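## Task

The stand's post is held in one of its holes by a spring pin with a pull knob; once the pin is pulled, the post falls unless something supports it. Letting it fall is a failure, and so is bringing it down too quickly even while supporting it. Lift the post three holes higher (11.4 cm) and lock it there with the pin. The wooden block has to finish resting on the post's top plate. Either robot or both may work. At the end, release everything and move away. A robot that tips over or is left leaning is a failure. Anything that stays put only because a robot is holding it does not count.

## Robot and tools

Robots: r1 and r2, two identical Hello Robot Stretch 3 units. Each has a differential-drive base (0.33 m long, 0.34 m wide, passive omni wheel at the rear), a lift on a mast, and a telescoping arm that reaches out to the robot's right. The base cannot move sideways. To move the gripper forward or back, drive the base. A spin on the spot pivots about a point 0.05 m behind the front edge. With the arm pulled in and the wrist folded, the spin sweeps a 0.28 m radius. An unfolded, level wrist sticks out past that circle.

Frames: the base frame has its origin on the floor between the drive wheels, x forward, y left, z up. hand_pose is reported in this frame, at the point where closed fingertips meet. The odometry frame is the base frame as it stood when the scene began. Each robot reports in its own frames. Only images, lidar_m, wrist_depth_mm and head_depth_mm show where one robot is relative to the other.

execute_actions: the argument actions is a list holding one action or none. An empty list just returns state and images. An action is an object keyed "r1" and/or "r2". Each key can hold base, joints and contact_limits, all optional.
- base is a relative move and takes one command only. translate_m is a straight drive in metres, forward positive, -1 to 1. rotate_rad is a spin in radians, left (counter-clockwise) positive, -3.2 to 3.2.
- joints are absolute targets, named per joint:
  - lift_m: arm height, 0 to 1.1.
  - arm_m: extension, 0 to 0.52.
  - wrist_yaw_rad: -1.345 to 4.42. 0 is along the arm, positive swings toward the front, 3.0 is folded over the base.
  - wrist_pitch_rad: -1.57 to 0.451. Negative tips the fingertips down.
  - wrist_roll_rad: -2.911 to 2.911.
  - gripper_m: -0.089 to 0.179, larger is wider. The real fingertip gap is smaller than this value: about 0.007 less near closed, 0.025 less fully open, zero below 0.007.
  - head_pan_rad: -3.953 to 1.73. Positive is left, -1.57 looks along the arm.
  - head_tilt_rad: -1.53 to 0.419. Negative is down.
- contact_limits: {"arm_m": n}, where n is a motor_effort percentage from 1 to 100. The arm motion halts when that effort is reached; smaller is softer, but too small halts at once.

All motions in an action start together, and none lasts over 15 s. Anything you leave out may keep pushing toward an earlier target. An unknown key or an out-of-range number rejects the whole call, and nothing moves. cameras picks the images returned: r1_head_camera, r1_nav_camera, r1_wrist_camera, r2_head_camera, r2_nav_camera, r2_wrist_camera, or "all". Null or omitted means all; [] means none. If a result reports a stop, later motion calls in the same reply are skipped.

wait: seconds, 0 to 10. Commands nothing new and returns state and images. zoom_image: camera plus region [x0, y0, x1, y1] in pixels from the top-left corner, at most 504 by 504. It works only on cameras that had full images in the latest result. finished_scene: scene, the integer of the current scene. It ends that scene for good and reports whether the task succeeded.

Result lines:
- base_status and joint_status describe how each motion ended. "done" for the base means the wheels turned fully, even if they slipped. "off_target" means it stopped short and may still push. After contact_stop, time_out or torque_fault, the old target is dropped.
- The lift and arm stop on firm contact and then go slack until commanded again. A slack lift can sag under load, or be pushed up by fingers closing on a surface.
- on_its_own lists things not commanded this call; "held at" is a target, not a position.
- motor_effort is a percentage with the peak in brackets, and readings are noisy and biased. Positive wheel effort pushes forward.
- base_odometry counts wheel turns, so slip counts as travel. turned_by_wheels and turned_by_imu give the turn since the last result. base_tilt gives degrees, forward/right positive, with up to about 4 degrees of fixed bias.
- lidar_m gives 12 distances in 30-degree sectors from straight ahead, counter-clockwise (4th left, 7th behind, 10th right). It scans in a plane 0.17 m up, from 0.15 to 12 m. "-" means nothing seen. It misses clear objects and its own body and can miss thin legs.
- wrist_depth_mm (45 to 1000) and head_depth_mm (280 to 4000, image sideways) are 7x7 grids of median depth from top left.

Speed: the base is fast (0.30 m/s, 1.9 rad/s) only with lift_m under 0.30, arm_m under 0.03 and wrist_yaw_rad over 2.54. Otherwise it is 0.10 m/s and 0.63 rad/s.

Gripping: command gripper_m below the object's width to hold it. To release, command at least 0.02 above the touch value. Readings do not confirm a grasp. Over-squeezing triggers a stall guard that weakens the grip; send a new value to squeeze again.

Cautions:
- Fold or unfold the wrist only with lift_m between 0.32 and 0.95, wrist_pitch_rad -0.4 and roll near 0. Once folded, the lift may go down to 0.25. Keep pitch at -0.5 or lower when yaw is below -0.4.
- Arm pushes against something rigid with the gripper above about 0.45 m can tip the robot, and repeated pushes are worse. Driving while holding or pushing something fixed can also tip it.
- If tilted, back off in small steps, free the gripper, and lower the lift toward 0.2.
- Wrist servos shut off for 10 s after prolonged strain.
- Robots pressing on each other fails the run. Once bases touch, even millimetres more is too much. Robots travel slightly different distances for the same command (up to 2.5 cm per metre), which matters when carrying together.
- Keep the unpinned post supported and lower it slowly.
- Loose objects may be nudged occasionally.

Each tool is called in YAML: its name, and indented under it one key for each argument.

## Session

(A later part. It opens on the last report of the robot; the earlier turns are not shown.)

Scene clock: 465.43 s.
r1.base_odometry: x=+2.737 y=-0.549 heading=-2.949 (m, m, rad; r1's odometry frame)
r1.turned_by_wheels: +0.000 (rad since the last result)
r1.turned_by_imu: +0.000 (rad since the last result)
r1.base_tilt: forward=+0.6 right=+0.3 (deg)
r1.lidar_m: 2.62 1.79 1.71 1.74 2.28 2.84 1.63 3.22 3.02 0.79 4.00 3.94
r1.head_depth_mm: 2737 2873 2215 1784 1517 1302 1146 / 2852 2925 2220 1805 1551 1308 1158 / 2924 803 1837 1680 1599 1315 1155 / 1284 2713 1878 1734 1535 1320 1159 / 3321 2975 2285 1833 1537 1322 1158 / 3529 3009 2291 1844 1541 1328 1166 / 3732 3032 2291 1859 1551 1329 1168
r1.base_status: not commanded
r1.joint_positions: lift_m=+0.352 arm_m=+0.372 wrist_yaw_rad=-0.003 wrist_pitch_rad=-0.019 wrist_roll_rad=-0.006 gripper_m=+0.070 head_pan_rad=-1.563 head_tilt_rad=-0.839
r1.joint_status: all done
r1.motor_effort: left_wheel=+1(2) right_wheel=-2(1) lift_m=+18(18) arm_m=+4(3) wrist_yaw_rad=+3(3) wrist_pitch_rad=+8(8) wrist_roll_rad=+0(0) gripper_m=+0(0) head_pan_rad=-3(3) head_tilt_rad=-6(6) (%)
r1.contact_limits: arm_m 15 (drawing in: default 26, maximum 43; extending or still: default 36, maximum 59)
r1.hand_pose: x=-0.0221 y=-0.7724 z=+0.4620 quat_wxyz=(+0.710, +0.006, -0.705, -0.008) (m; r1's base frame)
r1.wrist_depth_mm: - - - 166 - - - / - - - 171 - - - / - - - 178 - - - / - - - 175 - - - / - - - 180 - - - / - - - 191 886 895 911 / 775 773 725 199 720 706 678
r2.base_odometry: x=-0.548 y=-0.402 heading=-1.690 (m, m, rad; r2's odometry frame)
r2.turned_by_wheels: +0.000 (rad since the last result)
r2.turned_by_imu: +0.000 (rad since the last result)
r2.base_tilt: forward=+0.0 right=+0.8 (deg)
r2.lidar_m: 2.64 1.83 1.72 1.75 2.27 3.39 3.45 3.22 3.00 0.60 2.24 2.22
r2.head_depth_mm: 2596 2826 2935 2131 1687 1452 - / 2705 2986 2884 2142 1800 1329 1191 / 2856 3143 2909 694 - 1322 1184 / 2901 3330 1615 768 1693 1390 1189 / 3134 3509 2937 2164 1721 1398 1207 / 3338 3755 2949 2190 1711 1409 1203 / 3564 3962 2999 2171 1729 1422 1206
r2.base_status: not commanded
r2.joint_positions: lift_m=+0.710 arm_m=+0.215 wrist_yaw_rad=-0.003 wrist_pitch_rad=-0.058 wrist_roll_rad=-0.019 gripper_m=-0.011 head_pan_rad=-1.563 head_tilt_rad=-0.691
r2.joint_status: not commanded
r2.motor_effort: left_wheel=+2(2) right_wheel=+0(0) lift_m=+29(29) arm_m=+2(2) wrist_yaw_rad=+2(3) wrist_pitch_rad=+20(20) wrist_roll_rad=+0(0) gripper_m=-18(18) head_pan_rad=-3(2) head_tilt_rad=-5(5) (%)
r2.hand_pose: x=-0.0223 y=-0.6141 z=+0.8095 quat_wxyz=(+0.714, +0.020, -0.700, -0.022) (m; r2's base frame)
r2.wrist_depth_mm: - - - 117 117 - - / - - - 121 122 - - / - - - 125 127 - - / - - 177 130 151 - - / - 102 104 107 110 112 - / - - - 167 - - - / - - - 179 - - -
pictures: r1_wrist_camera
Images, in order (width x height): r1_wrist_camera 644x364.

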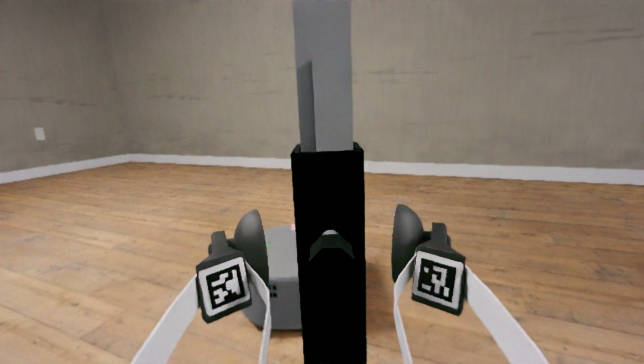

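execute_actions:
  actions:
    - {"r1": {"joints": {"gripper_m": -0.03}}}
  cameras: ["r1_wrist_camera"]

execute_actions:
  actions:
    - {"r1": {"joints": {"arm_m": 0.35}}}
  cameras: ["r1_head_camera", "r1_wrist_camera", "r2_wrist_camera"]

Scene clock: 483.50 s.
r1.base_odometry: x=+2.737 y=-0.549 heading=-2.949 (m, m, rad; r1's odometry frame)
r1.turned_by_wheels: +0.000 (rad since the last result)
r1.turned_by_imu: +0.000 (rad since the last result)
r1.base_tilt: forward=+0.6 right=+0.3 (deg)
r1.lidar_m: 2.62 1.79 1.71 1.74 2.28 2.85 1.63 3.19 3.01 0.79 4.02 3.94
r1.head_depth_mm: 2708 2880 2222 1798 1510 1306 1150 / 2835 2893 2230 1807 1559 1305 1161 / 2944 803 1834 1716 1595 1310 1153 / 1285 2736 1871 1733 1530 1321 1151 / 3325 2984 2276 1830 1544 1326 1160 / 3516 3011 2283 1845 1545 1326 1165 / 3758 3027 2315 1861 1556 1332 1167
r1.base_status: not commanded
r1.joint_positions: lift_m=+0.352 arm_m=+0.372 wrist_yaw_rad=-0.003 wrist_pitch_rad=-0.016 wrist_roll_rad=-0.006 gripper_m=-0.029 head_pan_rad=-1.563 head_tilt_rad=-0.839
r1.joint_status: all done
r1.motor_effort: left_wheel=+1(2) right_wheel=+0(1) lift_m=+18(18) arm_m=-1(4) wrist_yaw_rad=+3(3) wrist_pitch_rad=+7(8) wrist_roll_rad=+0(0) gripper_m=-20(93) head_pan_rad=-3(3) head_tilt_rad=-6(6) (%)
r1.hand_pose: x=-0.0221 y=-0.7729 z=+0.4626 quat_wxyz=(+0.710, +0.005, -0.705, -0.007) (m; r1's base frame)
r1.wrist_depth_mm: - - - 166 - - - / - - - 171 - - - / - - - 178 - - - / - - - 175 - - - / - - - 179 - - - / - - - 191 - 905 896 / 805 780 745 198 723 735 696
r2.base_odometry: x=-0.548 y=-0.402 heading=-1.690 (m, m, rad; r2's odometry frame)
r2.turned_by_wheels: +0.000 (rad since the last result)
r2.turned_by_imu: -0.001 (rad since the last result)
r2.base_tilt: forward=+0.0 right=+0.8 (deg)
r2.lidar_m: 2.65 1.83 1.72 1.75 2.27 3.35 3.46 3.21 3.00 0.60 2.24 2.22
r2.head_depth_mm: 2574 2879 2888 2137 1674 1467 - / 2734 3034 2918 2147 1802 1333 1190 / 2819 3144 2921 692 - 1327 1188 / 2889 3307 1615 770 1711 1382 1191 / 3131 3492 2993 2163 1715 1410 1201 / 3333 3756 2985 2177 1719 1410 1204 / 3505 3837 3002 2178 1719 1409 1207
r2.base_status: not commanded
r2.joint_positions: lift_m=+0.710 arm_m=+0.215 wrist_yaw_rad=-0.003 wrist_pitch_rad=-0.058 wrist_roll_rad=-0.019 gripper_m=-0.011 head_pan_rad=-1.563 head_tilt_rad=-0.691
r2.joint_status: not commanded
r2.motor_effort: left_wheel=+1(1) right_wheel=+0(0) lift_m=+29(29) arm_m=+2(2) wrist_yaw_rad=+2(3) wrist_pitch_rad=+21(20) wrist_roll_rad=+0(0) gripper_m=-17(18) head_pan_rad=-3(3) head_tilt_rad=-6(6) (%)
r2.hand_pose: x=-0.0223 y=-0.6141 z=+0.8095 quat_wxyz=(+0.714, +0.020, -0.700, -0.022) (m; r2's base frame)
r2.wrist_depth_mm: - - - 117 118 - - / - - - 121 123 - - / - - - 126 126 - - / - - 177 130 151 - - / - 102 104 107 110 112 - / - - - 168 - - - / - - - 179 - - -
pictures: r1_wrist_camera
Images, in order (width x height): r1_wrist_camera 644x364.

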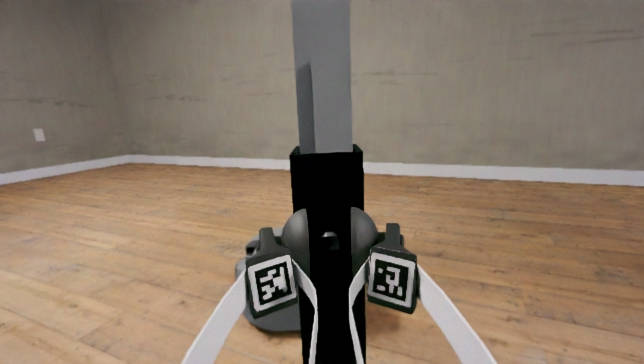

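Scene clock: 484.57 s.
r1.base_odometry: x=+2.737 y=-0.549 heading=-2.949 (m, m, rad; r1's odometry frame)
r1.turned_by_wheels: +0.000 (rad since the last result)
r1.turned_by_imu: +0.000 (rad since the last result)
r1.base_tilt: forward=+0.6 right=+0.3 (deg)
r1.lidar_m: 2.61 1.79 1.71 1.75 2.28 2.85 1.64 3.21 3.01 0.79 4.03 3.95
r1.head_depth_mm: 2698 2871 2223 1785 1517 1303 1146 / 2858 2928 2221 1814 1551 1312 1150 / 2936 801 1838 1726 1577 1286 1155 / 1287 2706 1880 1742 1526 1319 1156 / 3322 2971 2268 1826 1538 1329 1160 / 3512 3007 2303 1840 1543 1329 1161 / 3728 3082 2294 1850 1552 1332 1167
r1.base_status: not commanded
r1.joint_positions: lift_m=+0.352 arm_m=+0.350 wrist_yaw_rad=-0.003 wrist_pitch_rad=-0.013 wrist_roll_rad=-0.006 gripper_m=-0.029 head_pan_rad=-1.563 head_tilt_rad=-0.839
r1.joint_status: all done
r1.motor_effort: left_wheel=+1(2) right_wheel=+1(0) lift_m=+18(18) arm_m=-3(9) wrist_yaw_rad=+3(3) wrist_pitch_rad=+6(7) wrist_roll_rad=+0(0) gripper_m=-17(19) head_pan_rad=-3(3) head_tilt_rad=-6(7) (%)
r1.hand_pose: x=-0.0221 y=-0.7511 z=+0.4634 quat_wxyz=(+0.710, +0.004, -0.705, -0.006) (m; r1's base frame)
r1.wrist_depth_mm: - - - 188 - - - / - - - - - - - / - - - 200 - - - / - - - 198 - - - / - - - 192 - - - / - - - 214 - 940 911 / 788 773 758 224 727 730 692
r2.base_odometry: x=-0.548 y=-0.402 heading=-1.690 (m, m, rad; r2's odometry frame)
r2.turned_by_wheels: +0.000 (rad since the last result)
r2.turned_by_imu: +0.000 (rad since the last result)
r2.base_tilt: forward=+0.0 right=+0.8 (deg)
r2.lidar_m: 2.65 1.82 1.72 1.75 2.27 3.38 3.45 3.20 3.00 0.61 2.25 2.21
r2.head_depth_mm: 2559 2861 2885 2123 1682 1459 - / 2694 3023 2908 2148 1788 1323 1189 / 2836 3185 2958 692 - 1324 1180 / 2912 3282 1624 766 1699 1390 1188 / 3094 3543 2954 2154 1703 1406 1206 / 3290 3782 2970 2164 1729 1418 1203 / 3522 3984 3023 2177 1729 1412 1207
r2.base_status: not commanded
r2.joint_positions: lift_m=+0.710 arm_m=+0.215 wrist_yaw_rad=-0.003 wrist_pitch_rad=-0.058 wrist_roll_rad=-0.019 gripper_m=-0.011 head_pan_rad=-1.563 head_tilt_rad=-0.691
r2.joint_status: not commanded
r2.motor_effort: left_wheel=+1(1) right_wheel=+0(0) lift_m=+29(29) arm_m=+2(2) wrist_yaw_rad=+2(2) wrist_pitch_rad=+20(20) wrist_roll_rad=+0(0) gripper_m=-18(18) head_pan_rad=-3(2) head_tilt_rad=-5(6) (%)
r2.hand_pose: x=-0.0223 y=-0.6141 z=+0.8095 quat_wxyz=(+0.714, +0.020, -0.700, -0.022) (m; r2's base frame)
r2.wrist_depth_mm: - - - 117 118 - - / - - - 121 122 - - / - - - 125 126 - - / - - 177 130 151 - - / - 102 104 107 110 112 - / - - - 168 - - - / - - - 179 - - -
pictures: r1_head_camera (sideways: a quarter turn clockwise sets it upright), r1_wrist_camera, r2_wrist_camera
Images, in order (width x height): r1_head_camera 896x504, r1_wrist_camera 644x364, r2_wrist_camera 644x364.

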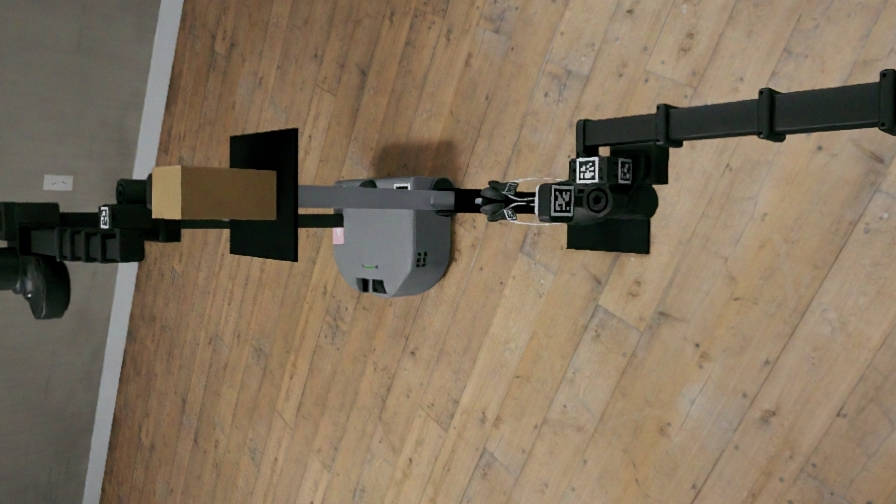

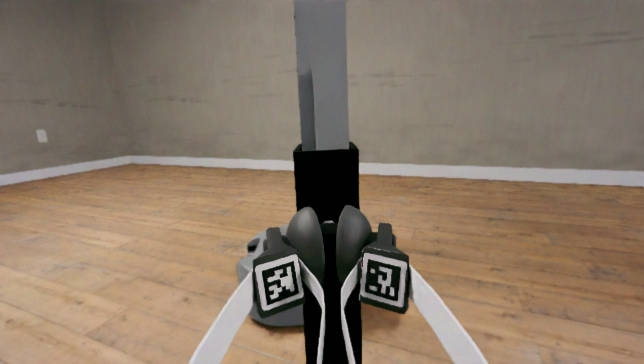

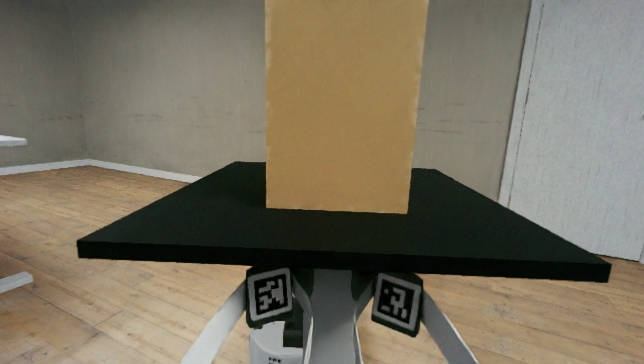

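execute_actions:
  actions:
    - {"r1": {"joints": {"gripper_m": 0.07}}, "r2": {"joints": {"lift_m": 0.718}}}
  cameras: ["r2_wrist_camera"]

execute_actions:
  actions:
    - {"r1": {"joints": {"arm_m": 0.368}, "contact_limits": {"arm_m": 15}}, "r2": {"joints": {"lift_m": 0.726}}}
  cameras: ["r1_wrist_camera", "r2_wrist_camera"]

Scene clock: 526.13 s.
r1.base_odometry: x=+2.737 y=-0.549 heading=-2.949 (m, m, rad; r1's odometry frame)
r1.turned_by_wheels: +0.000 (rad since the last result)
r1.turned_by_imu: +0.000 (rad since the last result)
r1.base_tilt: forward=+0.6 right=+0.2 (deg)
r1.lidar_m: 2.61 1.79 1.71 1.74 2.29 2.85 1.64 3.21 3.01 0.79 4.02 3.95
r1.head_depth_mm: 2706 2892 2203 1803 1520 1303 1145 / 2826 2910 2217 1801 1552 1307 1150 / 2937 803 1841 1708 1594 1286 1151 / 1286 2716 1887 1737 1530 1319 1156 / 3310 2991 2273 1824 1541 1321 1158 / 3506 3003 2288 1839 1546 1324 1164 / 3721 3054 2324 1856 1559 1328 1169
r1.base_status: not commanded
r1.joint_positions: lift_m=+0.352 arm_m=+0.350 wrist_yaw_rad=-0.003 wrist_pitch_rad=-0.019 wrist_roll_rad=-0.006 gripper_m=+0.070 head_pan_rad=-1.563 head_tilt_rad=-0.839
r1.joint_status: all done
r1.motor_effort: left_wheel=+2(1) right_wheel=-1(1) lift_m=+18(18) arm_m=-3(3) wrist_yaw_rad=+3(4) wrist_pitch_rad=+8(8) wrist_roll_rad=+0(0) gripper_m=+0(80) head_pan_rad=-3(4) head_tilt_rad=-6(5) (%)
r1.hand_pose: x=-0.0221 y=-0.7510 z=+0.4620 quat_wxyz=(+0.710, +0.006, -0.705, -0.008) (m; r1's base frame)
r1.wrist_depth_mm: - - - 187 - - - / - - - - - - - / - - - 199 - - - / - - - 200 - - - / - - - 205 - - - / - - - 215 895 925 912 / 774 769 766 224 712 736 715
r2.base_odometry: x=-0.548 y=-0.402 heading=-1.690 (m, m, rad; r2's odometry frame)
r2.turned_by_wheels: +0.000 (rad since the last result)
r2.turned_by_imu: -0.001 (rad since the last result)
r2.base_tilt: forward=+0.0 right=+0.8 (deg)
r2.lidar_m: 2.64 1.83 1.72 1.75 2.27 3.37 3.46 3.21 3.00 0.60 2.24 2.22
r2.head_depth_mm: 2593 2825 2866 2133 1726 1465 - / 2703 3009 2905 2164 1826 1334 1191 / 2852 3121 2916 684 - 1324 1188 / 2891 3344 1622 769 1687 1395 1182 / 3113 3528 2970 2170 1698 1407 1196 / 3275 3755 3032 2162 1699 1408 1204 / 3529 3931 2988 2180 1719 1419 1199
r2.base_status: not commanded
r2.joint_positions: lift_m=+0.717 arm_m=+0.215 wrist_yaw_rad=-0.003 wrist_pitch_rad=-0.084 wrist_roll_rad=-0.019 gripper_m=-0.011 head_pan_rad=-1.563 head_tilt_rad=-0.691
r2.joint_status: all done
r2.motor_effort: left_wheel=+1(1) right_wheel=+0(0) lift_m=+31(32) arm_m=+2(2) wrist_yaw_rad=+3(2) wrist_pitch_rad=+29(31) wrist_roll_rad=+0(0) gripper_m=-18(18) head_pan_rad=-3(3) head_tilt_rad=-6(6) (%)
r2.hand_pose: x=-0.0223 y=-0.6130 z=+0.8108 quat_wxyz=(+0.713, +0.029, -0.700, -0.031) (m; r2's base frame)
r2.wrist_depth_mm: - - - 115 115 - - / - - - 120 121 - - / - - - 125 126 - - / - - 178 131 154 - - / - 107 109 112 115 117 - / - - - 96 95 - - / - - - 181 - - -
pictures: r2_wrist_camera
Images, in order (width x height): r2_wrist_camera 644x364.

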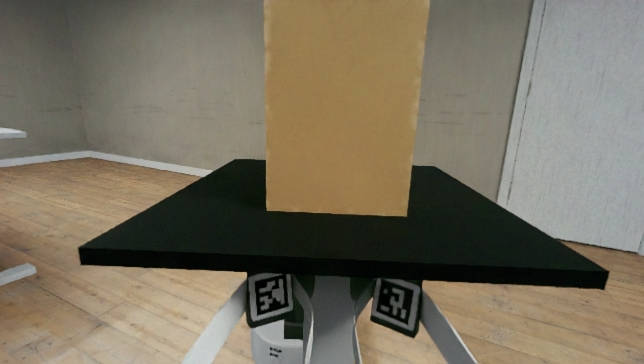

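Scene clock: 527.13 s.
r1.base_odometry: x=+2.737 y=-0.549 heading=-2.949 (m, m, rad; r1's odometry frame)
r1.turned_by_wheels: +0.000 (rad since the last result)
r1.turned_by_imu: +0.000 (rad since the last result)
r1.base_tilt: forward=+0.6 right=+0.3 (deg)
r1.lidar_m: 2.61 1.79 1.71 1.75 2.28 2.85 1.63 3.19 3.01 0.79 4.02 3.94
r1.head_depth_mm: 2740 2898 2216 1804 1508 1299 1145 / 2827 2920 2238 1812 1553 1303 1149 / 2922 803 1847 1673 1576 1314 1152 / 1272 2833 1875 1739 1530 1318 1159 / 3329 2977 2272 1824 1544 1323 1163 / 3496 3034 2283 1850 1546 1330 1167 / 3742 3020 2307 1847 1552 1333 1165
r1.base_status: not commanded
r1.joint_positions: lift_m=+0.352 arm_m=+0.368 wrist_yaw_rad=-0.003 wrist_pitch_rad=-0.019 wrist_roll_rad=-0.006 gripper_m=+0.070 head_pan_rad=-1.563 head_tilt_rad=-0.839
r1.joint_status: all done
r1.motor_effort: left_wheel=+2(2) right_wheel=-1(1) lift_m=+18(18) arm_m=+4(5) wrist_yaw_rad=+3(3) wrist_pitch_rad=+8(8) wrist_roll_rad=+0(0) gripper_m=+0(0) head_pan_rad=-3(3) head_tilt_rad=-5(6) (%)
r1.contact_limits: arm_m 15 (drawing in: default 26, maximum 43; extending or still: default 36, maximum 59)
r1.hand_pose: x=-0.0221 y=-0.7684 z=+0.4620 quat_wxyz=(+0.710, +0.006, -0.705, -0.008) (m; r1's base frame)
r1.wrist_depth_mm: - - - 170 - - - / - - - 176 - - - / - - - 182 - - - / - - - 179 - - - / - - - 185 - - - / - - - 195 870 926 893 / 787 755 738 205 715 706 691
r2.base_odometry: x=-0.548 y=-0.402 heading=-1.690 (m, m, rad; r2's odometry frame)
r2.turned_by_wheels: +0.000 (rad since the last result)
r2.turned_by_imu: +0.000 (rad since the last result)
r2.base_tilt: forward=+0.0 right=+0.8 (deg)
r2.lidar_m: 2.66 1.83 1.72 1.75 2.27 3.38 3.46 3.21 3.00 0.61 2.24 2.22
r2.head_depth_mm: 2608 2876 2878 2126 1722 - - / 2697 3001 2893 2140 - 1349 1192 / 2866 3188 2885 684 - 1323 1181 / 2926 3326 1622 767 1710 1384 1190 / 3115 3521 2941 2144 1704 1410 1196 / 3276 3751 2950 2196 1719 1412 1207 / 3535 3917 3008 2179 1729 1410 1216
r2.base_status: not commanded
r2.joint_positions: lift_m=+0.725 arm_m=+0.215 wrist_yaw_rad=-0.003 wrist_pitch_rad=-0.109 wrist_roll_rad=-0.019 gripper_m=-0.011 head_pan_rad=-1.563 head_tilt_rad=-0.691
r2.joint_status: all done
r2.on_its_own: wrist_pitch_rad is at rest, and its effort (+38) is outside its rest range (-20 to +32)
r2.motor_effort: left_wheel=+1(1) right_wheel=+0(0) lift_m=+32(31) arm_m=+1(2) wrist_yaw_rad=+3(3) wrist_pitch_rad=+38(39) wrist_roll_rad=+0(0) gripper_m=-17(18) head_pan_rad=-3(2) head_tilt_rad=-6(6) (%)
r2.hand_pose: x=-0.0223 y=-0.6118 z=+0.8124 quat_wxyz=(+0.713, +0.038, -0.699, -0.040) (m; r2's base frame)
r2.wrist_depth_mm: - - - 114 114 - - / - - - 119 120 - - / - - - 124 126 - - / - - 181 130 157 - - / - 113 114 117 120 122 - / - - 98 97 96 99 - / - - - 186 - - -
pictures: r1_wrist_camera, r2_wrist_camera
Images, in order (width x height): r1_wrist_camera 644x364, r2_wrist_camera 644x364.

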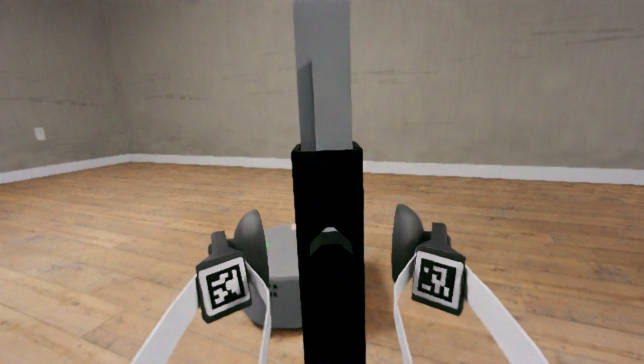

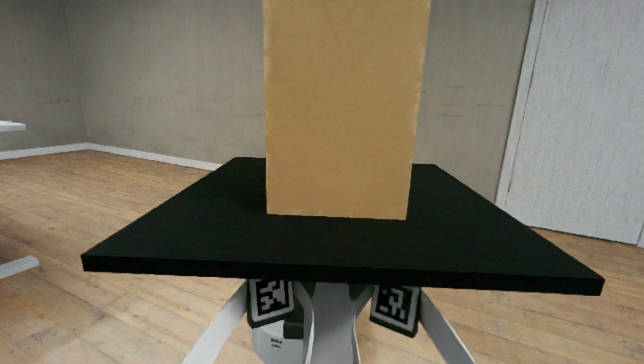

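execute_actions:
  actions:
    - {"r1": {"joints": {"gripper_m": -0.03}}}
  cameras: []

execute_actions:
  actions:
    - {"r1": {"joints": {"arm_m": 0.348}}}
  cameras: ["r1_head_camera", "r1_wrist_camera", "r2_wrist_camera"]

Scene clock: 535.23 s.
r1.base_odometry: x=+2.737 y=-0.549 heading=-2.949 (m, m, rad; r1's odometry frame)
r1.turned_by_wheels: +0.000 (rad since the last result)
r1.turned_by_imu: +0.000 (rad since the last result)
r1.base_tilt: forward=+0.6 right=+0.2 (deg)
r1.lidar_m: 2.62 1.79 1.71 1.75 2.28 2.84 1.63 3.20 3.00 0.79 4.01 3.95
r1.head_depth_mm: 2705 2892 2215 1791 1506 1299 1146 / 2869 2910 2224 1807 1549 1310 1151 / 2913 800 1833 1719 1602 1314 1155 / 1272 2850 1874 1739 1535 1319 1153 / 3312 2988 2274 1832 1540 1318 1160 / 3517 3000 2285 1845 1548 1335 1166 / 3717 3065 2334 1858 1553 1333 1168
r1.base_status: not commanded
r1.joint_positions: lift_m=+0.352 arm_m=+0.368 wrist_yaw_rad=-0.003 wrist_pitch_rad=-0.017 wrist_roll_rad=-0.006 gripper_m=-0.029 head_pan_rad=-1.563 head_tilt_rad=-0.839
r1.joint_status: all done
r1.motor_effort: left_wheel=+1(2) right_wheel=+0(1) lift_m=+18(18) arm_m=+0(4) wrist_yaw_rad=+2(3) wrist_pitch_rad=+7(8) wrist_roll_rad=+0(0) gripper_m=-20(92) head_pan_rad=-3(3) head_tilt_rad=-5(5) (%)
r1.hand_pose: x=-0.0221 y=-0.7689 z=+0.4625 quat_wxyz=(+0.710, +0.005, -0.705, -0.007) (m; r1's base frame)
r1.wrist_depth_mm: - - - 170 - - - / - - - 176 - - - / - - - 179 - - - / - - - 179 - - - / - - - 183 - - - / - - - 195 - 901 884 / 773 774 754 203 728 711 703
r2.base_odometry: x=-0.548 y=-0.402 heading=-1.690 (m, m, rad; r2's odometry frame)
r2.turned_by_wheels: +0.000 (rad since the last result)
r2.turned_by_imu: -0.001 (rad since the last result)
r2.base_tilt: forward=+0.0 right=+0.8 (deg)
r2.lidar_m: 2.65 1.83 1.72 1.75 2.27 3.37 3.44 3.21 3.00 0.61 2.23 2.22
r2.head_depth_mm: 2556 2855 2895 2120 1715 - - / 2699 3022 2905 2125 - 1345 1196 / 2824 3168 2927 687 - 1323 1183 / 2908 3247 1637 768 1694 1388 1186 / 3128 3589 2988 2138 1705 1407 1201 / 3327 3771 3026 2174 1712 1412 1200 / 3543 - 3013 2211 1712 1412 1209
r2.base_status: not commanded
r2.joint_positions: lift_m=+0.725 arm_m=+0.215 wrist_yaw_rad=-0.003 wrist_pitch_rad=-0.109 wrist_roll_rad=-0.019 gripper_m=-0.011 head_pan_rad=-1.563 head_tilt_rad=-0.691
r2.joint_status: not commanded
r2.on_its_own: wrist_pitch_rad is at rest, and its effort (+38) is outside its rest range (-20 to +32)
r2.motor_effort: left_wheel=+1(1) right_wheel=+0(0) lift_m=+32(32) arm_m=+3(2) wrist_yaw_rad=+3(3) wrist_pitch_rad=+38(38) wrist_roll_rad=+0(0) gripper_m=-17(17) head_pan_rad=-3(3) head_tilt_rad=-5(6) (%)
r2.hand_pose: x=-0.0223 y=-0.6118 z=+0.8124 quat_wxyz=(+0.713, +0.038, -0.699, -0.040) (m; r2's base frame)
r2.wrist_depth_mm: - - - 114 114 - - / - - - 119 120 - - / - - - 124 125 - - / - - 180 130 157 - - / - 113 115 117 120 123 - / - - 98 97 97 99 - / - - - 185 - - -
pictures: none
No camera images: the call's "cameras" was empty. Leave "cameras" out to get every camera's image.

Scene clock: 536.27 s.
r1.base_odometry: x=+2.737 y=-0.549 heading=-2.949 (m, m, rad; r1's odometry frame)
r1.turned_by_wheels: +0.000 (rad since the last result)
r1.turned_by_imu: +0.000 (rad since the last result)
r1.base_tilt: forward=+0.6 right=+0.3 (deg)
r1.lidar_m: 2.61 1.79 1.71 1.75 2.28 2.85 1.63 3.19 3.02 0.79 3.99 3.96
r1.head_depth_mm: 2737 2886 2220 1789 1507 1305 1143 / 2839 2942 2214 1817 1552 1304 1149 / 2943 802 1844 1722 1566 1295 1155 / 1267 2857 1861 1736 1542 1320 1159 / 3328 3006 2287 1830 1537 1324 1162 / 3504 3027 2289 1853 1547 1328 1163 / 3690 3046 2312 1848 1551 1333 1163
r1.base_status: not commanded
r1.joint_positions: lift_m=+0.352 arm_m=+0.348 wrist_yaw_rad=-0.003 wrist_pitch_rad=-0.015 wrist_roll_rad=-0.006 gripper_m=-0.029 head_pan_rad=-1.563 head_tilt_rad=-0.839
r1.joint_status: all done
r1.motor_effort: left_wheel=+2(1) right_wheel=-1(1) lift_m=+18(18) arm_m=-3(8) wrist_yaw_rad=+4(4) wrist_pitch_rad=+5(7) wrist_roll_rad=+0(0) gripper_m=-16(20) head_pan_rad=-3(3) head_tilt_rad=-5(6) (%)
r1.hand_pose: x=-0.0221 y=-0.7491 z=+0.4630 quat_wxyz=(+0.710, +0.005, -0.705, -0.006) (m; r1's base frame)
r1.wrist_depth_mm: - - - 189 - - - / - - - - - - - / - - - 201 - - - / - - - 200 - - - / - - - - - - - / - - - 218 - 904 876 / 786 770 778 226 743 710 717
r2.base_odometry: x=-0.548 y=-0.402 heading=-1.690 (m, m, rad; r2's odometry frame)
r2.turned_by_wheels: +0.000 (rad since the last result)
r2.turned_by_imu: +0.000 (rad since the last result)
r2.base_tilt: forward=+0.0 right=+0.8 (deg)
r2.lidar_m: 2.65 1.83 1.72 1.75 2.27 3.38 3.46 3.23 2.99 0.61 2.24 2.22
r2.head_depth_mm: 2603 2845 2879 2113 1726 - - / 2680 2987 2901 2117 - 1344 1192 / 2863 3115 2948 686 - 1329 1187 / 2921 3324 1625 768 1681 1391 1185 / 3136 3560 2981 2164 1706 1408 1199 / 3327 3759 3013 2160 1707 1410 1207 / 3484 3960 3057 2198 1706 1425 1201
r2.base_status: not commanded
r2.joint_positions: lift_m=+0.725 arm_m=+0.215 wrist_yaw_rad=-0.003 wrist_pitch_rad=-0.109 wrist_roll_rad=-0.019 gripper_m=-0.011 head_pan_rad=-1.563 head_tilt_rad=-0.691
r2.joint_status: not commanded
r2.on_its_own: wrist_pitch_rad is at rest, and its effort (+39) is outside its rest range (-20 to +32)
r2.motor_effort: left_wheel=+1(1) right_wheel=+0(0) lift_m=+32(32) arm_m=+1(2) wrist_yaw_rad=+2(3) wrist_pitch_rad=+39(38) wrist_roll_rad=+0(0) gripper_m=-17(17) head_pan_rad=-3(2) head_tilt_rad=-6(6) (%)
r2.hand_pose: x=-0.0223 y=-0.6118 z=+0.8124 quat_wxyz=(+0.713, +0.038, -0.699, -0.040) (m; r2's base frame)
r2.wrist_depth_mm: - - - 114 114 - - / - - - 119 120 - - / - - - 124 125 - - / - - 179 130 157 - - / - 113 115 117 120 122 - / - - 98 97 96 99 - / - - - 186 - - -
pictures: r1_head_camera (sideways: a quarter turn clockwise sets it upright), r1_wrist_camera, r2_wrist_camera
Images, in order (width x height): r1_head_camera 896x504, r1_wrist_camera 644x364, r2_wrist_camera 644x364.

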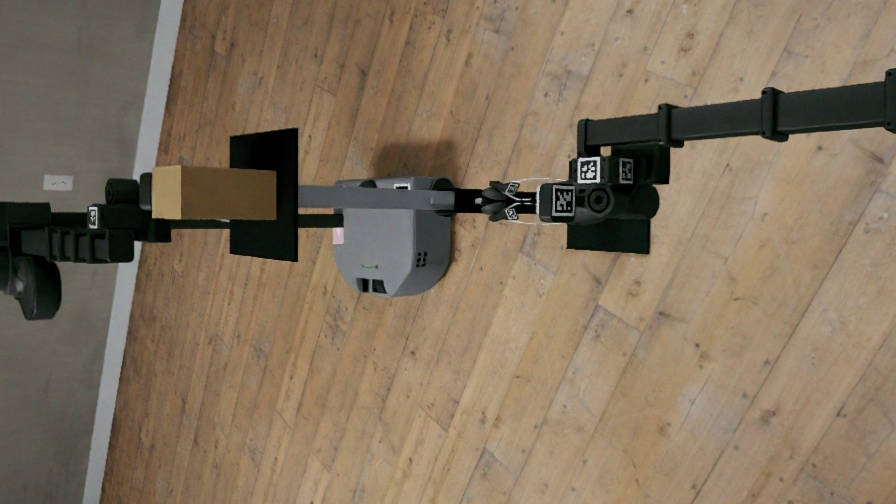

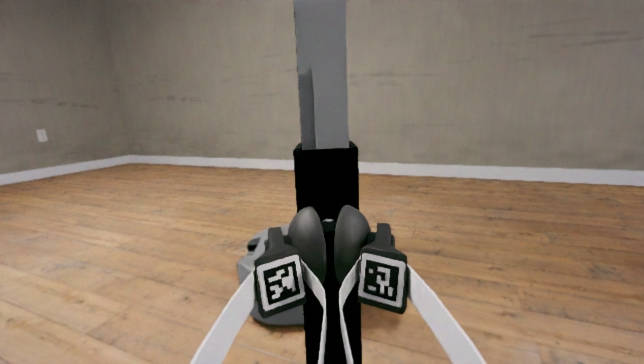

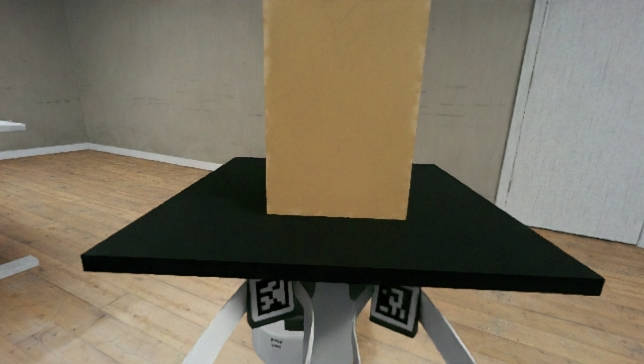

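execute_actions:
  actions:
    - {"r1": {"joints": {"gripper_m": 0.07, "arm_m": 0.28, "head_tilt_rad": -0.75}}, "r2": {"joints": {"lift_m": 0.708}}}
  cameras: ["r1_head_camera", "r1_wrist_camera"]

zoom_image:
  camera: "r1_head_camera"
  region: [480, 150, 620, 250]

Scene clock: 575.87 s.
r1.base_odometry: x=+2.737 y=-0.549 heading=-2.949 (m, m, rad; r1's odometry frame)
r1.turned_by_wheels: +0.000 (rad since the last result)
r1.turned_by_imu: +0.000 (rad since the last result)
r1.base_tilt: forward=+0.6 right=+0.3 (deg)
r1.lidar_m: 2.61 1.79 1.71 1.75 2.28 2.85 1.63 3.20 3.02 0.79 4.00 3.94
r1.head_depth_mm: 2665 2973 2554 1982 1609 1363 1174 / 2825 3091 2567 1976 1620 1403 1184 / 2879 3132 843 1812 1501 - 1179 / 1356 1327 2326 1792 1631 1368 1191 / 3263 3563 2623 2026 1650 1387 1195 / 3472 3725 2657 2031 1650 1391 1199 / 3681 3849 2680 2038 1656 1395 1202
r1.base_status: not commanded
r1.joint_positions: lift_m=+0.352 arm_m=+0.280 wrist_yaw_rad=-0.002 wrist_pitch_rad=-0.019 wrist_roll_rad=-0.006 gripper_m=+0.070 head_pan_rad=-1.563 head_tilt_rad=-0.754
r1.joint_status: all done
r1.motor_effort: left_wheel=+2(2) right_wheel=-1(1) lift_m=+18(18) arm_m=-3(2) wrist_yaw_rad=+3(3) wrist_pitch_rad=+8(8) wrist_roll_rad=+0(0) gripper_m=+0(80) head_pan_rad=-3(3) head_tilt_rad=+2(12) (%)
r1.hand_pose: x=-0.0220 y=-0.6810 z=+0.4619 quat_wxyz=(+0.710, +0.006, -0.705, -0.008) (m; r1's base frame)
r1.wrist_depth_mm: - - - - - - - / - - - - - - - / - - - - - - - / - - - 273 - - - / - - - 287 - - - / - - - 294 874 925 886 / 795 770 740 675 719 721 699
r2.base_odometry: x=-0.548 y=-0.402 heading=-1.690 (m, m, rad; r2's odometry frame)
r2.turned_by_wheels: +0.000 (rad since the last result)
r2.turned_by_imu: -0.001 (rad since the last result)
r2.base_tilt: forward=+0.0 right=+0.7 (deg)
r2.lidar_m: 2.65 1.83 1.72 1.75 2.27 3.37 3.46 3.23 2.99 0.61 2.24 2.22
r2.head_depth_mm: 2615 2821 2875 2134 1690 1467 - / 2702 2998 2937 2126 1807 1329 1192 / 2846 3154 2930 695 - 1317 1182 / 2960 3314 1609 770 1699 1399 1185 / 3119 3511 2992 2171 1698 1409 1202 / 3305 3790 2966 2194 1718 1417 1202 / 3485 3856 2986 2177 1715 1420 1213
r2.base_status: not commanded
r2.joint_positions: lift_m=+0.708 arm_m=+0.215 wrist_yaw_rad=-0.004 wrist_pitch_rad=-0.050 wrist_roll_rad=-0.019 gripper_m=-0.011 head_pan_rad=-1.563 head_tilt_rad=-0.691
r2.joint_status: all done
r2.motor_effort: left_wheel=+1(1) right_wheel=+0(0) lift_m=+17(30) arm_m=+1(2) wrist_yaw_rad=+4(3) wrist_pitch_rad=+17(38) wrist_roll_rad=+0(0) gripper_m=-18(18) head_pan_rad=-3(3) head_tilt_rad=-6(5) (%)
r2.hand_pose: x=-0.0224 y=-0.6144 z=+0.8101 quat_wxyz=(+0.714, +0.017, -0.700, -0.019) (m; r2's base frame)
r2.wrist_depth_mm: - - - 119 120 - - / - - - 123 124 - - / - - - 127 128 - - / - - 185 132 155 - - / - 104 106 109 112 115 - / - - - 168 - - - / - - - 179 - - -
pictures: r1_head_camera (sideways: a quarter turn clockwise sets it upright), r1_wrist_camera
Images, in order (width x height): r1_head_camera 896x504, r1_wrist_camera 644x364.

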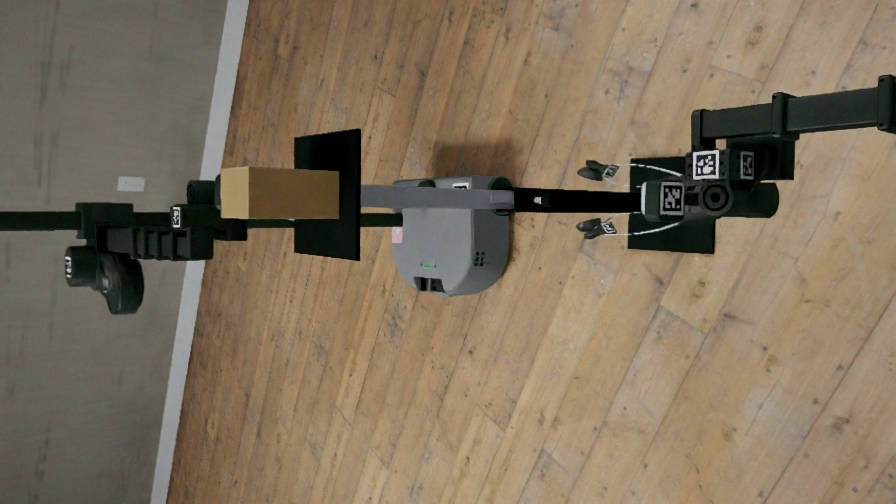

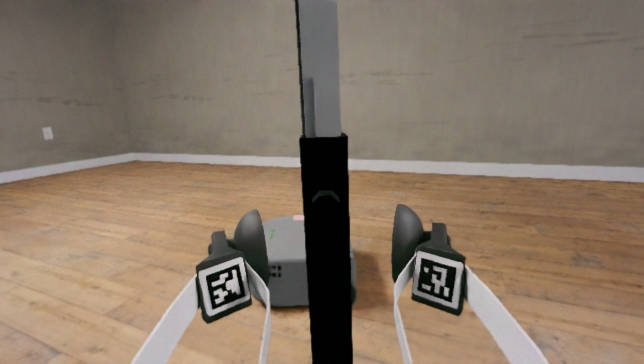

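Region (480, 150, 620, 250) of r1_head_camera's 896x504 image, scaled by 3.600, with more detail than that image has; it fills the top 360 rows of this view, and the rest is white.

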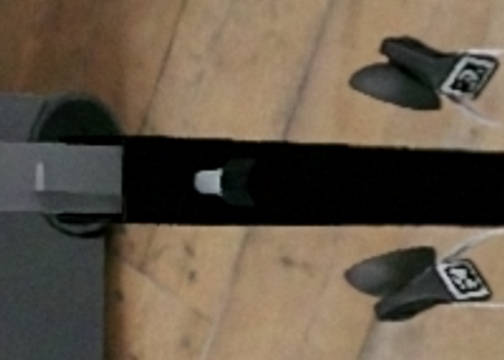

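execute_actions:
  actions:
    - {"r1": {"joints": {"arm_m": 0.37}, "contact_limits": {"arm_m": 15}}, "r2": {"joints": {"lift_m": 0.73}}}
  cameras: []

execute_actions:
  actions:
    - {"r1": {"joints": {"gripper_m": -0.035}}}
  cameras: ["r1_wrist_camera"]

execute_actions:
  actions:
    - {"r1": {"joints": {"arm_m": 0.365}}, "r2": {"joints": {"lift_m": 0.736}}}
  cameras: ["r1_wrist_camera"]

execute_actions:
  actions:
    - {"r1": {"joints": {"arm_m": 0.36}}, "r2": {"joints": {"lift_m": 0.742}}}
  cameras: ["r1_wrist_camera"]

Scene clock: 697.77 s.
r1.base_odometry: x=+2.737 y=-0.549 heading=-2.949 (m, m, rad; r1's odometry frame)
r1.turned_by_wheels: +0.000 (rad since the last result)
r1.turned_by_imu: +0.000 (rad since the last result)
r1.base_tilt: forward=+0.6 right=+0.3 (deg)
r1.lidar_m: 2.61 1.79 1.71 1.75 2.28 2.84 1.63 3.18 3.01 0.79 4.03 3.96
r1.head_depth_mm: 2681 2938 2563 1969 1610 1364 1178 / 2783 3073 2566 1976 1634 1387 1204 / 2900 3130 844 1812 1585 1320 1190 / 1346 3104 2322 1791 1639 1374 1190 / 3219 3504 2620 2031 1642 1386 1195 / 3447 3691 2635 2028 1656 1388 1200 / 3629 3828 2658 2048 1662 1398 1202
r1.base_status: not commanded
r1.joint_positions: lift_m=+0.352 arm_m=+0.370 wrist_yaw_rad=-0.002 wrist_pitch_rad=-0.019 wrist_roll_rad=-0.006 gripper_m=+0.070 head_pan_rad=-1.563 head_tilt_rad=-0.754
r1.joint_status: all done
r1.motor_effort: left_wheel=+2(2) right_wheel=-1(2) lift_m=+18(18) arm_m=+4(3) wrist_yaw_rad=+3(1) wrist_pitch_rad=+8(8) wrist_roll_rad=+0(0) gripper_m=+0(0) head_pan_rad=-3(3) head_tilt_rad=+1(1) (%)
r1.contact_limits: arm_m 15 (drawing in: default 26, maximum 43; extending or still: default 36, maximum 59)
r1.hand_pose: x=-0.0220 y=-0.7704 z=+0.4618 quat_wxyz=(+0.710, +0.006, -0.705, -0.008) (m; r1's base frame)
r1.wrist_depth_mm: - - - 168 - - - / - - - 174 - - - / - - - 178 - - - / - - - 178 - - - / - - - 183 - - - / - - - 195 861 919 884 / 774 765 737 201 728 725 700
r2.base_odometry: x=-0.548 y=-0.402 heading=-1.690 (m, m, rad; r2's odometry frame)
r2.turned_by_wheels: +0.000 (rad since the last result)
r2.turned_by_imu: -0.001 (rad since the last result)
r2.base_tilt: forward=+0.0 right=+0.8 (deg)
r2.lidar_m: 2.64 1.83 1.72 1.75 2.27 3.37 3.45 3.19 2.99 0.60 2.24 2.22
r2.head_depth_mm: 2577 2849 2911 2137 1720 - - / 2730 2960 2882 2133 - 1369 1195 / 2833 3146 2957 688 - 1329 1175 / 2913 3350 1624 765 1691 1367 1183 / 3152 3573 2954 2137 1702 1414 1195 / 3371 3800 2974 2170 1725 1420 1204 / 3514 3896 3016 2176 1725 1414 1209
r2.base_status: not commanded
r2.joint_positions: lift_m=+0.729 arm_m=+0.215 wrist_yaw_rad=-0.004 wrist_pitch_rad=-0.120 wrist_roll_rad=-0.019 gripper_m=-0.011 head_pan_rad=-1.563 head_tilt_rad=-0.691
r2.joint_status: all done
r2.on_its_own: wrist_pitch_rad is at rest, and its effort (+42) is outside its rest range (-20 to +32)
r2.motor_effort: left_wheel=+0(1) right_wheel=+0(0) lift_m=+32(31) arm_m=+2(1) wrist_yaw_rad=+3(3) wrist_pitch_rad=+42(43) wrist_roll_rad=+0(0) gripper_m=-17(18) head_pan_rad=-3(3) head_tilt_rad=-6(6) (%)
r2.hand_pose: x=-0.0224 y=-0.6112 z=+0.8134 quat_wxyz=(+0.713, +0.042, -0.699, -0.044) (m; r2's base frame)
r2.wrist_depth_mm: - - - 113 114 - - / - - - 118 120 - - / - - - 124 125 - - / - - 180 130 159 - - / - 116 118 120 123 126 - / - - 98 98 97 102 - / - - - 188 - - -
pictures: none
No camera images: the call's "cameras" was empty. Leave "cameras" out to get every camera's image.

Scene clock: 699.30 s.
r1.base_odometry: x=+2.737 y=-0.549 heading=-2.949 (m, m, rad; r1's odometry frame)
r1.turned_by_wheels: +0.000 (rad since the last result)
r1.turned_by_imu: +0.000 (rad since the last result)
r1.base_tilt: forward=+0.6 right=+0.3 (deg)
r1.lidar_m: 2.62 1.79 1.71 1.75 2.28 2.85 1.63 3.21 3.01 0.79 4.02 3.94
r1.head_depth_mm: 2659 2952 2545 1967 1617 1365 1179 / 2769 3091 2552 1979 1628 1382 1206 / 2894 3094 842 1820 1584 1316 1184 / 1349 3144 2304 1778 1641 1368 1191 / 3180 3504 2602 2024 1641 1382 1194 / 3413 3685 2660 2029 1644 1387 1194 / 3674 3827 2654 2032 1662 1397 1201
r1.base_status: not commanded
r1.joint_positions: lift_m=+0.352 arm_m=+0.370 wrist_yaw_rad=-0.002 wrist_pitch_rad=-0.017 wrist_roll_rad=-0.006 gripper_m=-0.034 head_pan_rad=-1.563 head_tilt_rad=-0.754
r1.joint_status: all done
r1.motor_effort: left_wheel=+1(2) right_wheel=+0(1) lift_m=+18(18) arm_m=+0(4) wrist_yaw_rad=+2(3) wrist_pitch_rad=+7(9) wrist_roll_rad=+0(0) gripper_m=-21(96) head_pan_rad=-3(3) head_tilt_rad=+2(2) (%)
r1.hand_pose: x=-0.0221 y=-0.7708 z=+0.4624 quat_wxyz=(+0.710, +0.006, -0.705, -0.007) (m; r1's base frame)
r1.wrist_depth_mm: - - - 167 - - - / - - - 173 - - - / - - - 180 - - - / - - - 177 - - - / - - - 181 - - - / - - - 191 988 908 891 / 785 771 728 201 721 712 712
r2.base_odometry: x=-0.548 y=-0.402 heading=-1.690 (m, m, rad; r2's odometry frame)
r2.turned_by_wheels: +0.000 (rad since the last result)
r2.turned_by_imu: +0.000 (rad since the last result)
r2.base_tilt: forward=+0.0 right=+0.8 (deg)
r2.lidar_m: 2.65 1.83 1.72 1.75 2.26 3.39 3.44 3.19 2.99 0.61 2.25 2.22
r2.head_depth_mm: 2585 2832 2873 2114 1734 - - / 2689 2996 2906 2134 - 1369 1188 / 2845 3209 2952 687 - 1336 1182 / 2952 3268 1621 767 1687 1374 1186 / 3124 3535 2972 2168 1687 1408 1202 / 3299 3740 3017 2182 1716 1414 1205 / 3494 3884 3012 2189 1720 1435 1210
r2.base_status: not commanded
r2.joint_positions: lift_m=+0.729 arm_m=+0.215 wrist_yaw_rad=-0.004 wrist_pitch_rad=-0.120 wrist_roll_rad=-0.019 gripper_m=-0.011 head_pan_rad=-1.563 head_tilt_rad=-0.691
r2.joint_status: not commanded
r2.on_its_own: wrist_pitch_rad is at rest, and its effort (+42) is outside its rest range (-20 to +32)
r2.motor_effort: left_wheel=+1(1) right_wheel=+0(0) lift_m=+33(32) arm_m=+1(2) wrist_yaw_rad=+4(3) wrist_pitch_rad=+42(42) wrist_roll_rad=+0(0) gripper_m=-17(16) head_pan_rad=-3(3) head_tilt_rad=-6(6) (%)
r2.hand_pose: x=-0.0224 y=-0.6112 z=+0.8134 quat_wxyz=(+0.713, +0.042, -0.699, -0.044) (m; r2's base frame)
r2.wrist_depth_mm: - - - 113 114 - - / - - - 119 120 - - / - - - 124 126 - - / - - 182 130 159 - - / - 117 118 120 123 125 - / - - 99 98 98 102 - / - - - 188 - - -
pictures: r1_wrist_camera
Images, in order (width x height): r1_wrist_camera 644x364.

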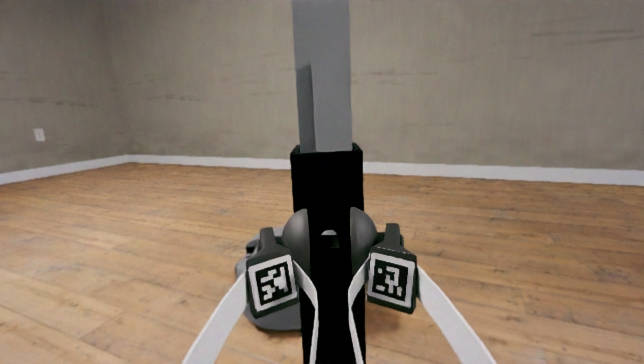

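Scene clock: 699.97 s.
r1.base_odometry: x=+2.737 y=-0.549 heading=-2.949 (m, m, rad; r1's odometry frame)
r1.turned_by_wheels: +0.000 (rad since the last result)
r1.turned_by_imu: +0.000 (rad since the last result)
r1.base_tilt: forward=+0.6 right=+0.3 (deg)
r1.lidar_m: 2.61 1.79 1.71 1.75 2.28 2.84 1.63 3.21 3.02 0.79 4.01 3.94
r1.head_depth_mm: 2653 2952 2556 1971 1617 1364 1179 / 2790 3068 2582 1978 1618 1384 1206 / 2893 3073 842 1827 1635 1316 1186 / 1341 3127 2319 1779 1643 1367 1190 / 3194 3526 2621 2019 1643 1391 1195 / 3440 3684 2655 2044 1646 1389 1199 / 3671 3833 2653 2047 1664 1396 1197
r1.base_status: not commanded
r1.joint_positions: lift_m=+0.352 arm_m=+0.366 wrist_yaw_rad=-0.002 wrist_pitch_rad=-0.015 wrist_roll_rad=-0.006 gripper_m=-0.031 head_pan_rad=-1.563 head_tilt_rad=-0.754
r1.joint_status: all done
r1.motor_effort: left_wheel=+0(2) right_wheel=+0(0) lift_m=+18(18) arm_m=-6(9) wrist_yaw_rad=+3(3) wrist_pitch_rad=+7(7) wrist_roll_rad=+0(0) gripper_m=-20(21) head_pan_rad=-3(3) head_tilt_rad=+2(2) (%)
r1.hand_pose: x=-0.0221 y=-0.7663 z=+0.4629 quat_wxyz=(+0.710, +0.005, -0.705, -0.007) (m; r1's base frame)
r1.wrist_depth_mm: - - - 172 - - - / - - - 177 - - - / - - - 183 - - - / - - - 181 - - - / - - - 186 - - - / - - - 198 - 937 869 / 776 744 736 206 713 725 702
r2.base_odometry: x=-0.548 y=-0.402 heading=-1.690 (m, m, rad; r2's odometry frame)
r2.turned_by_wheels: +0.000 (rad since the last result)
r2.turned_by_imu: +0.000 (rad since the last result)
r2.base_tilt: forward=+0.0 right=+0.8 (deg)
r2.lidar_m: 2.65 1.82 1.72 1.75 2.28 3.38 3.45 3.22 2.99 0.61 2.24 2.23
r2.head_depth_mm: 2598 2856 2872 2126 1730 - - / 2693 3003 2878 2134 - 1365 1192 / 2833 3222 2940 685 - 1335 1181 / 2933 3336 1634 764 1678 1379 1187 / 3143 3480 2973 2176 1700 1414 1196 / 3313 3838 2989 2150 1715 1418 1203 / 3464 - 2963 2180 1715 1409 1205
r2.base_status: not commanded
r2.joint_positions: lift_m=+0.735 arm_m=+0.215 wrist_yaw_rad=-0.004 wrist_pitch_rad=-0.137 wrist_roll_rad=-0.019 gripper_m=-0.011 head_pan_rad=-1.563 head_tilt_rad=-0.691
r2.joint_status: all done
r2.on_its_own: wrist_pitch_rad is at rest, and its effort (+48) is outside its rest range (-20 to +32)
r2.motor_effort: left_wheel=+0(1) right_wheel=+0(0) lift_m=+33(34) arm_m=+2(2) wrist_yaw_rad=+3(3) wrist_pitch_rad=+48(48) wrist_roll_rad=+0(0) gripper_m=-16(17) head_pan_rad=-3(3) head_tilt_rad=-5(5) (%)
r2.hand_pose: x=-0.0224 y=-0.6103 z=+0.8152 quat_wxyz=(+0.712, +0.048, -0.699, -0.050) (m; r2's base frame)
r2.wrist_depth_mm: - - - 113 113 - - / - - - 118 119 - - / - - - 124 126 - - / - - 184 131 162 - - / - 129 122 124 126 130 - / - - 101 101 99 100 - / - - - 190 - - -
pictures: r1_wrist_camera
Images, in order (width x height): r1_wrist_camera 644x364.

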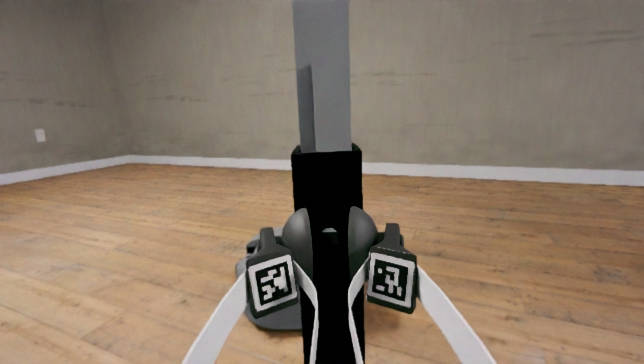

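Scene clock: 700.63 s.
r1.base_odometry: x=+2.737 y=-0.549 heading=-2.949 (m, m, rad; r1's odometry frame)
r1.turned_by_wheels: +0.000 (rad since the last result)
r1.turned_by_imu: +0.000 (rad since the last result)
r1.base_tilt: forward=+0.7 right=+0.2 (deg)
r1.lidar_m: 2.61 1.79 1.71 1.74 2.28 2.85 1.63 3.21 3.02 0.79 4.01 3.94
r1.head_depth_mm: 2658 2978 2553 1967 1612 1362 1176 / 2781 3057 2570 1981 1624 1389 1206 / 2899 3100 840 1815 1608 1316 1185 / 1332 3118 2323 1770 1633 1371 1190 / 3219 3546 2637 2003 1643 1382 1197 / 3425 3769 2654 2029 1654 1385 1199 / 3654 3797 2638 2042 1664 1390 1204
r1.base_status: not commanded
r1.joint_positions: lift_m=+0.352 arm_m=+0.360 wrist_yaw_rad=-0.002 wrist_pitch_rad=-0.014 wrist_roll_rad=-0.006 gripper_m=-0.031 head_pan_rad=-1.563 head_tilt_rad=-0.754
r1.joint_status: all done
r1.motor_effort: left_wheel=+1(1) right_wheel=+0(0) lift_m=+18(18) arm_m=-5(8) wrist_yaw_rad=+3(3) wrist_pitch_rad=+6(7) wrist_roll_rad=+0(0) gripper_m=-20(20) head_pan_rad=-3(3) head_tilt_rad=+2(2) (%)
r1.hand_pose: x=-0.0221 y=-0.7613 z=+0.4631 quat_wxyz=(+0.710, +0.005, -0.705, -0.006) (m; r1's base frame)
r1.wrist_depth_mm: - - - 179 - - - / - - - 183 - - - / - - - 190 - - - / - - - 187 - - - / - - - 178 - - - / - - - 204 - 919 891 / 784 774 741 211 727 705 704
r2.base_odometry: x=-0.548 y=-0.402 heading=-1.690 (m, m, rad; r2's odometry frame)
r2.turned_by_wheels: +0.000 (rad since the last result)
r2.turned_by_imu: +0.000 (rad since the last result)
r2.base_tilt: forward=+0.0 right=+0.8 (deg)
r2.lidar_m: 2.65 1.83 1.72 1.75 2.27 3.39 3.45 3.23 2.99 0.60 2.24 2.23
r2.head_depth_mm: 2583 2853 2896 2113 1737 - - / 2696 2996 2879 2156 - 1357 1195 / 2863 3164 2922 683 - 1332 1179 / 2900 3287 1619 761 1697 1364 1191 / 3165 3549 2967 2162 1710 1411 1194 / 3317 3715 2956 2173 1713 1406 1203 / 3500 3903 2990 2175 1708 1422 1208
r2.base_status: not commanded
r2.joint_positions: lift_m=+0.741 arm_m=+0.215 wrist_yaw_rad=-0.004 wrist_pitch_rad=-0.148 wrist_roll_rad=-0.019 gripper_m=-0.011 head_pan_rad=-1.563 head_tilt_rad=-0.691
r2.joint_status: all done
r2.on_its_own: wrist_pitch_rad is at rest, and its effort (+52) is outside its rest range (-20 to +32)
r2.motor_effort: left_wheel=+1(0) right_wheel=+0(0) lift_m=+34(35) arm_m=+2(2) wrist_yaw_rad=+3(3) wrist_pitch_rad=+52(52) wrist_roll_rad=+0(0) gripper_m=-17(17) head_pan_rad=-2(2) head_tilt_rad=-5(5) (%)
r2.hand_pose: x=-0.0224 y=-0.6096 z=+0.8185 quat_wxyz=(+0.712, +0.052, -0.698, -0.053) (m; r2's base frame)
r2.wrist_depth_mm: - - - 113 113 - - / - - - 118 119 - - / - - - 124 126 - - / - - 187 131 166 - - / - 133 125 128 130 133 - / - 104 102 101 101 103 - / - - - 192 - - -
pictures: r1_wrist_camera
Images, in order (width x height): r1_wrist_camera 644x364.

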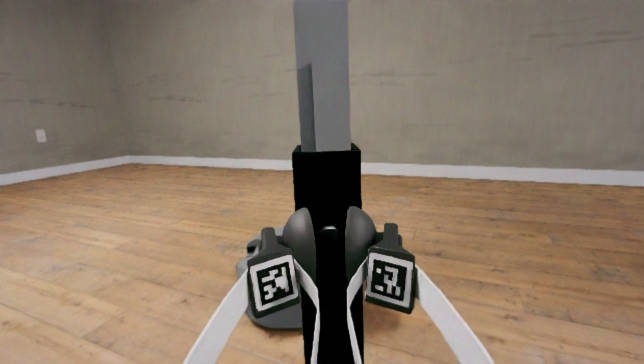

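execute_actions:
  actions:
    - {"r1": {"joints": {"arm_m": 0.35}}}
  cameras: ["r1_wrist_camera", "r1_head_camera"]

Scene clock: 707.67 s.
r1.base_odometry: x=+2.737 y=-0.549 heading=-2.949 (m, m, rad; r1's odometry frame)
r1.turned_by_wheels: +0.000 (rad since the last result)
r1.turned_by_imu: +0.000 (rad since the last result)
r1.base_tilt: forward=+0.6 right=+0.3 (deg)
r1.lidar_m: 2.61 1.79 1.72 1.75 2.29 2.85 1.63 3.21 3.02 0.79 4.03 3.94
r1.head_depth_mm: 2664 2966 2542 1977 1617 1367 1179 / 2800 3102 2559 1981 1618 1365 1208 / 2880 3093 844 1816 1569 1316 1185 / 1334 3132 2314 1786 1641 1369 1192 / 3195 3534 2641 2011 1643 1384 1193 / 3451 3725 2647 2029 1648 1392 1202 / 3649 3832 2659 2037 1657 1391 1200
r1.base_status: not commanded
r1.joint_positions: lift_m=+0.352 arm_m=+0.350 wrist_yaw_rad=-0.002 wrist_pitch_rad=-0.014 wrist_roll_rad=-0.006 gripper_m=-0.031 head_pan_rad=-1.563 head_tilt_rad=-0.754
r1.joint_status: all done
r1.motor_effort: left_wheel=+2(2) right_wheel=+0(0) lift_m=+18(18) arm_m=-3(5) wrist_yaw_rad=+3(3) wrist_pitch_rad=+6(6) wrist_roll_rad=+0(0) gripper_m=-17(19) head_pan_rad=-3(3) head_tilt_rad=+2(2) (%)
r1.hand_pose: x=-0.0221 y=-0.7511 z=+0.4632 quat_wxyz=(+0.710, +0.004, -0.705, -0.006) (m; r1's base frame)
r1.wrist_depth_mm: - - - 188 - - - / - - - - - - - / - - - 198 - - - / - - - 199 - - - / - - - 200 - - - / - - - 214 - 914 854 / 804 758 745 224 734 700 701
r2.base_odometry: x=-0.548 y=-0.402 heading=-1.690 (m, m, rad; r2's odometry frame)
r2.turned_by_wheels: +0.000 (rad since the last result)
r2.turned_by_imu: -0.002 (rad since the last result)
r2.base_tilt: forward=+0.0 right=+0.8 (deg)
r2.lidar_m: 2.64 1.83 1.72 1.75 2.27 3.37 3.45 3.20 2.99 0.60 2.24 2.21
r2.head_depth_mm: 2582 2865 2913 2132 1730 - - / 2685 3028 2920 2121 - 1359 1186 / 2849 3170 2925 686 - 1340 1183 / 2882 3319 1628 766 1698 1363 1187 / 3200 3516 2954 2154 1701 1400 1197 / 3210 3718 2969 2183 1716 1411 1209 / 3497 3942 2965 2188 1726 1428 1208
r2.base_status: not commanded
r2.joint_positions: lift_m=+0.742 arm_m=+0.215 wrist_yaw_rad=-0.004 wrist_pitch_rad=-0.174 wrist_roll_rad=-0.019 gripper_m=-0.011 head_pan_rad=-1.563 head_tilt_rad=-0.691
r2.joint_status: not commanded
r2.on_its_own: wrist_pitch_rad is held at -0.165, not at your +0.000, by its stall guard, which is not easing now
r2.motor_effort: left_wheel=+1(1) right_wheel=+0(1) lift_m=+27(27) arm_m=+1(1) wrist_yaw_rad=+3(4) wrist_pitch_rad=+3(4) wrist_roll_rad=+0(0) gripper_m=-16(16) head_pan_rad=-3(3) head_tilt_rad=-6(6) (%)
r2.hand_pose: x=-0.0224 y=-0.6080 z=+0.8123 quat_wxyz=(+0.711, +0.061, -0.698, -0.063) (m; r2's base frame)
r2.wrist_depth_mm: - - - 111 110 - - / - - - 116 118 - - / - - - 123 125 - - / - - 181 130 163 - - / - 131 124 126 129 131 - / - 103 102 100 101 103 - / - - - 195 - - -
pictures: r1_head_camera (sideways: a quarter turn clockwise sets it upright), r1_wrist_camera
Images, in order (width x height): r1_head_camera 896x504, r1_wrist_camera 644x364.

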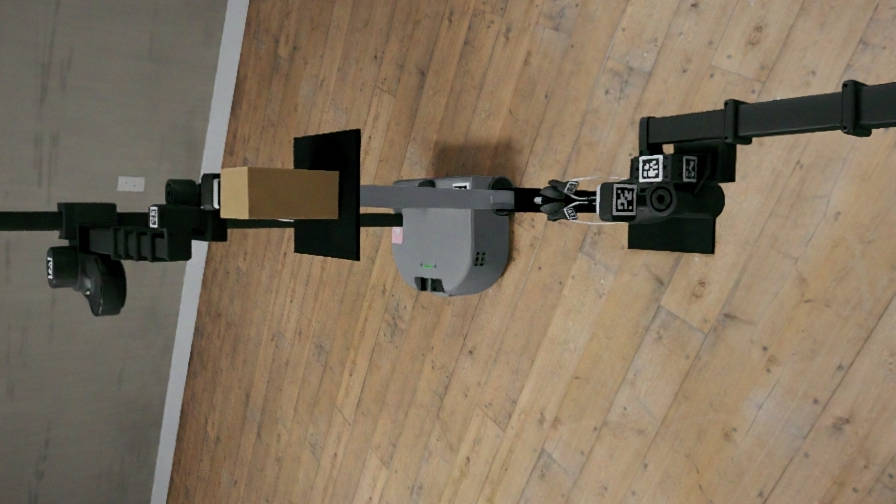

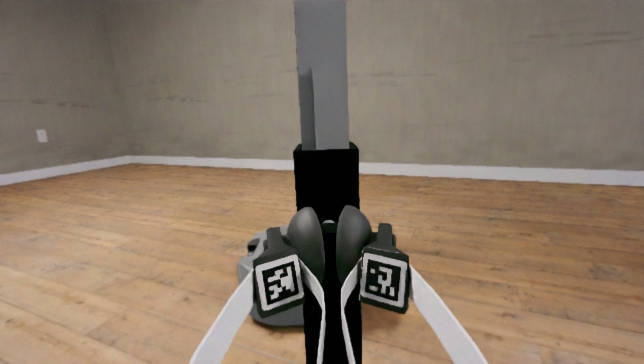

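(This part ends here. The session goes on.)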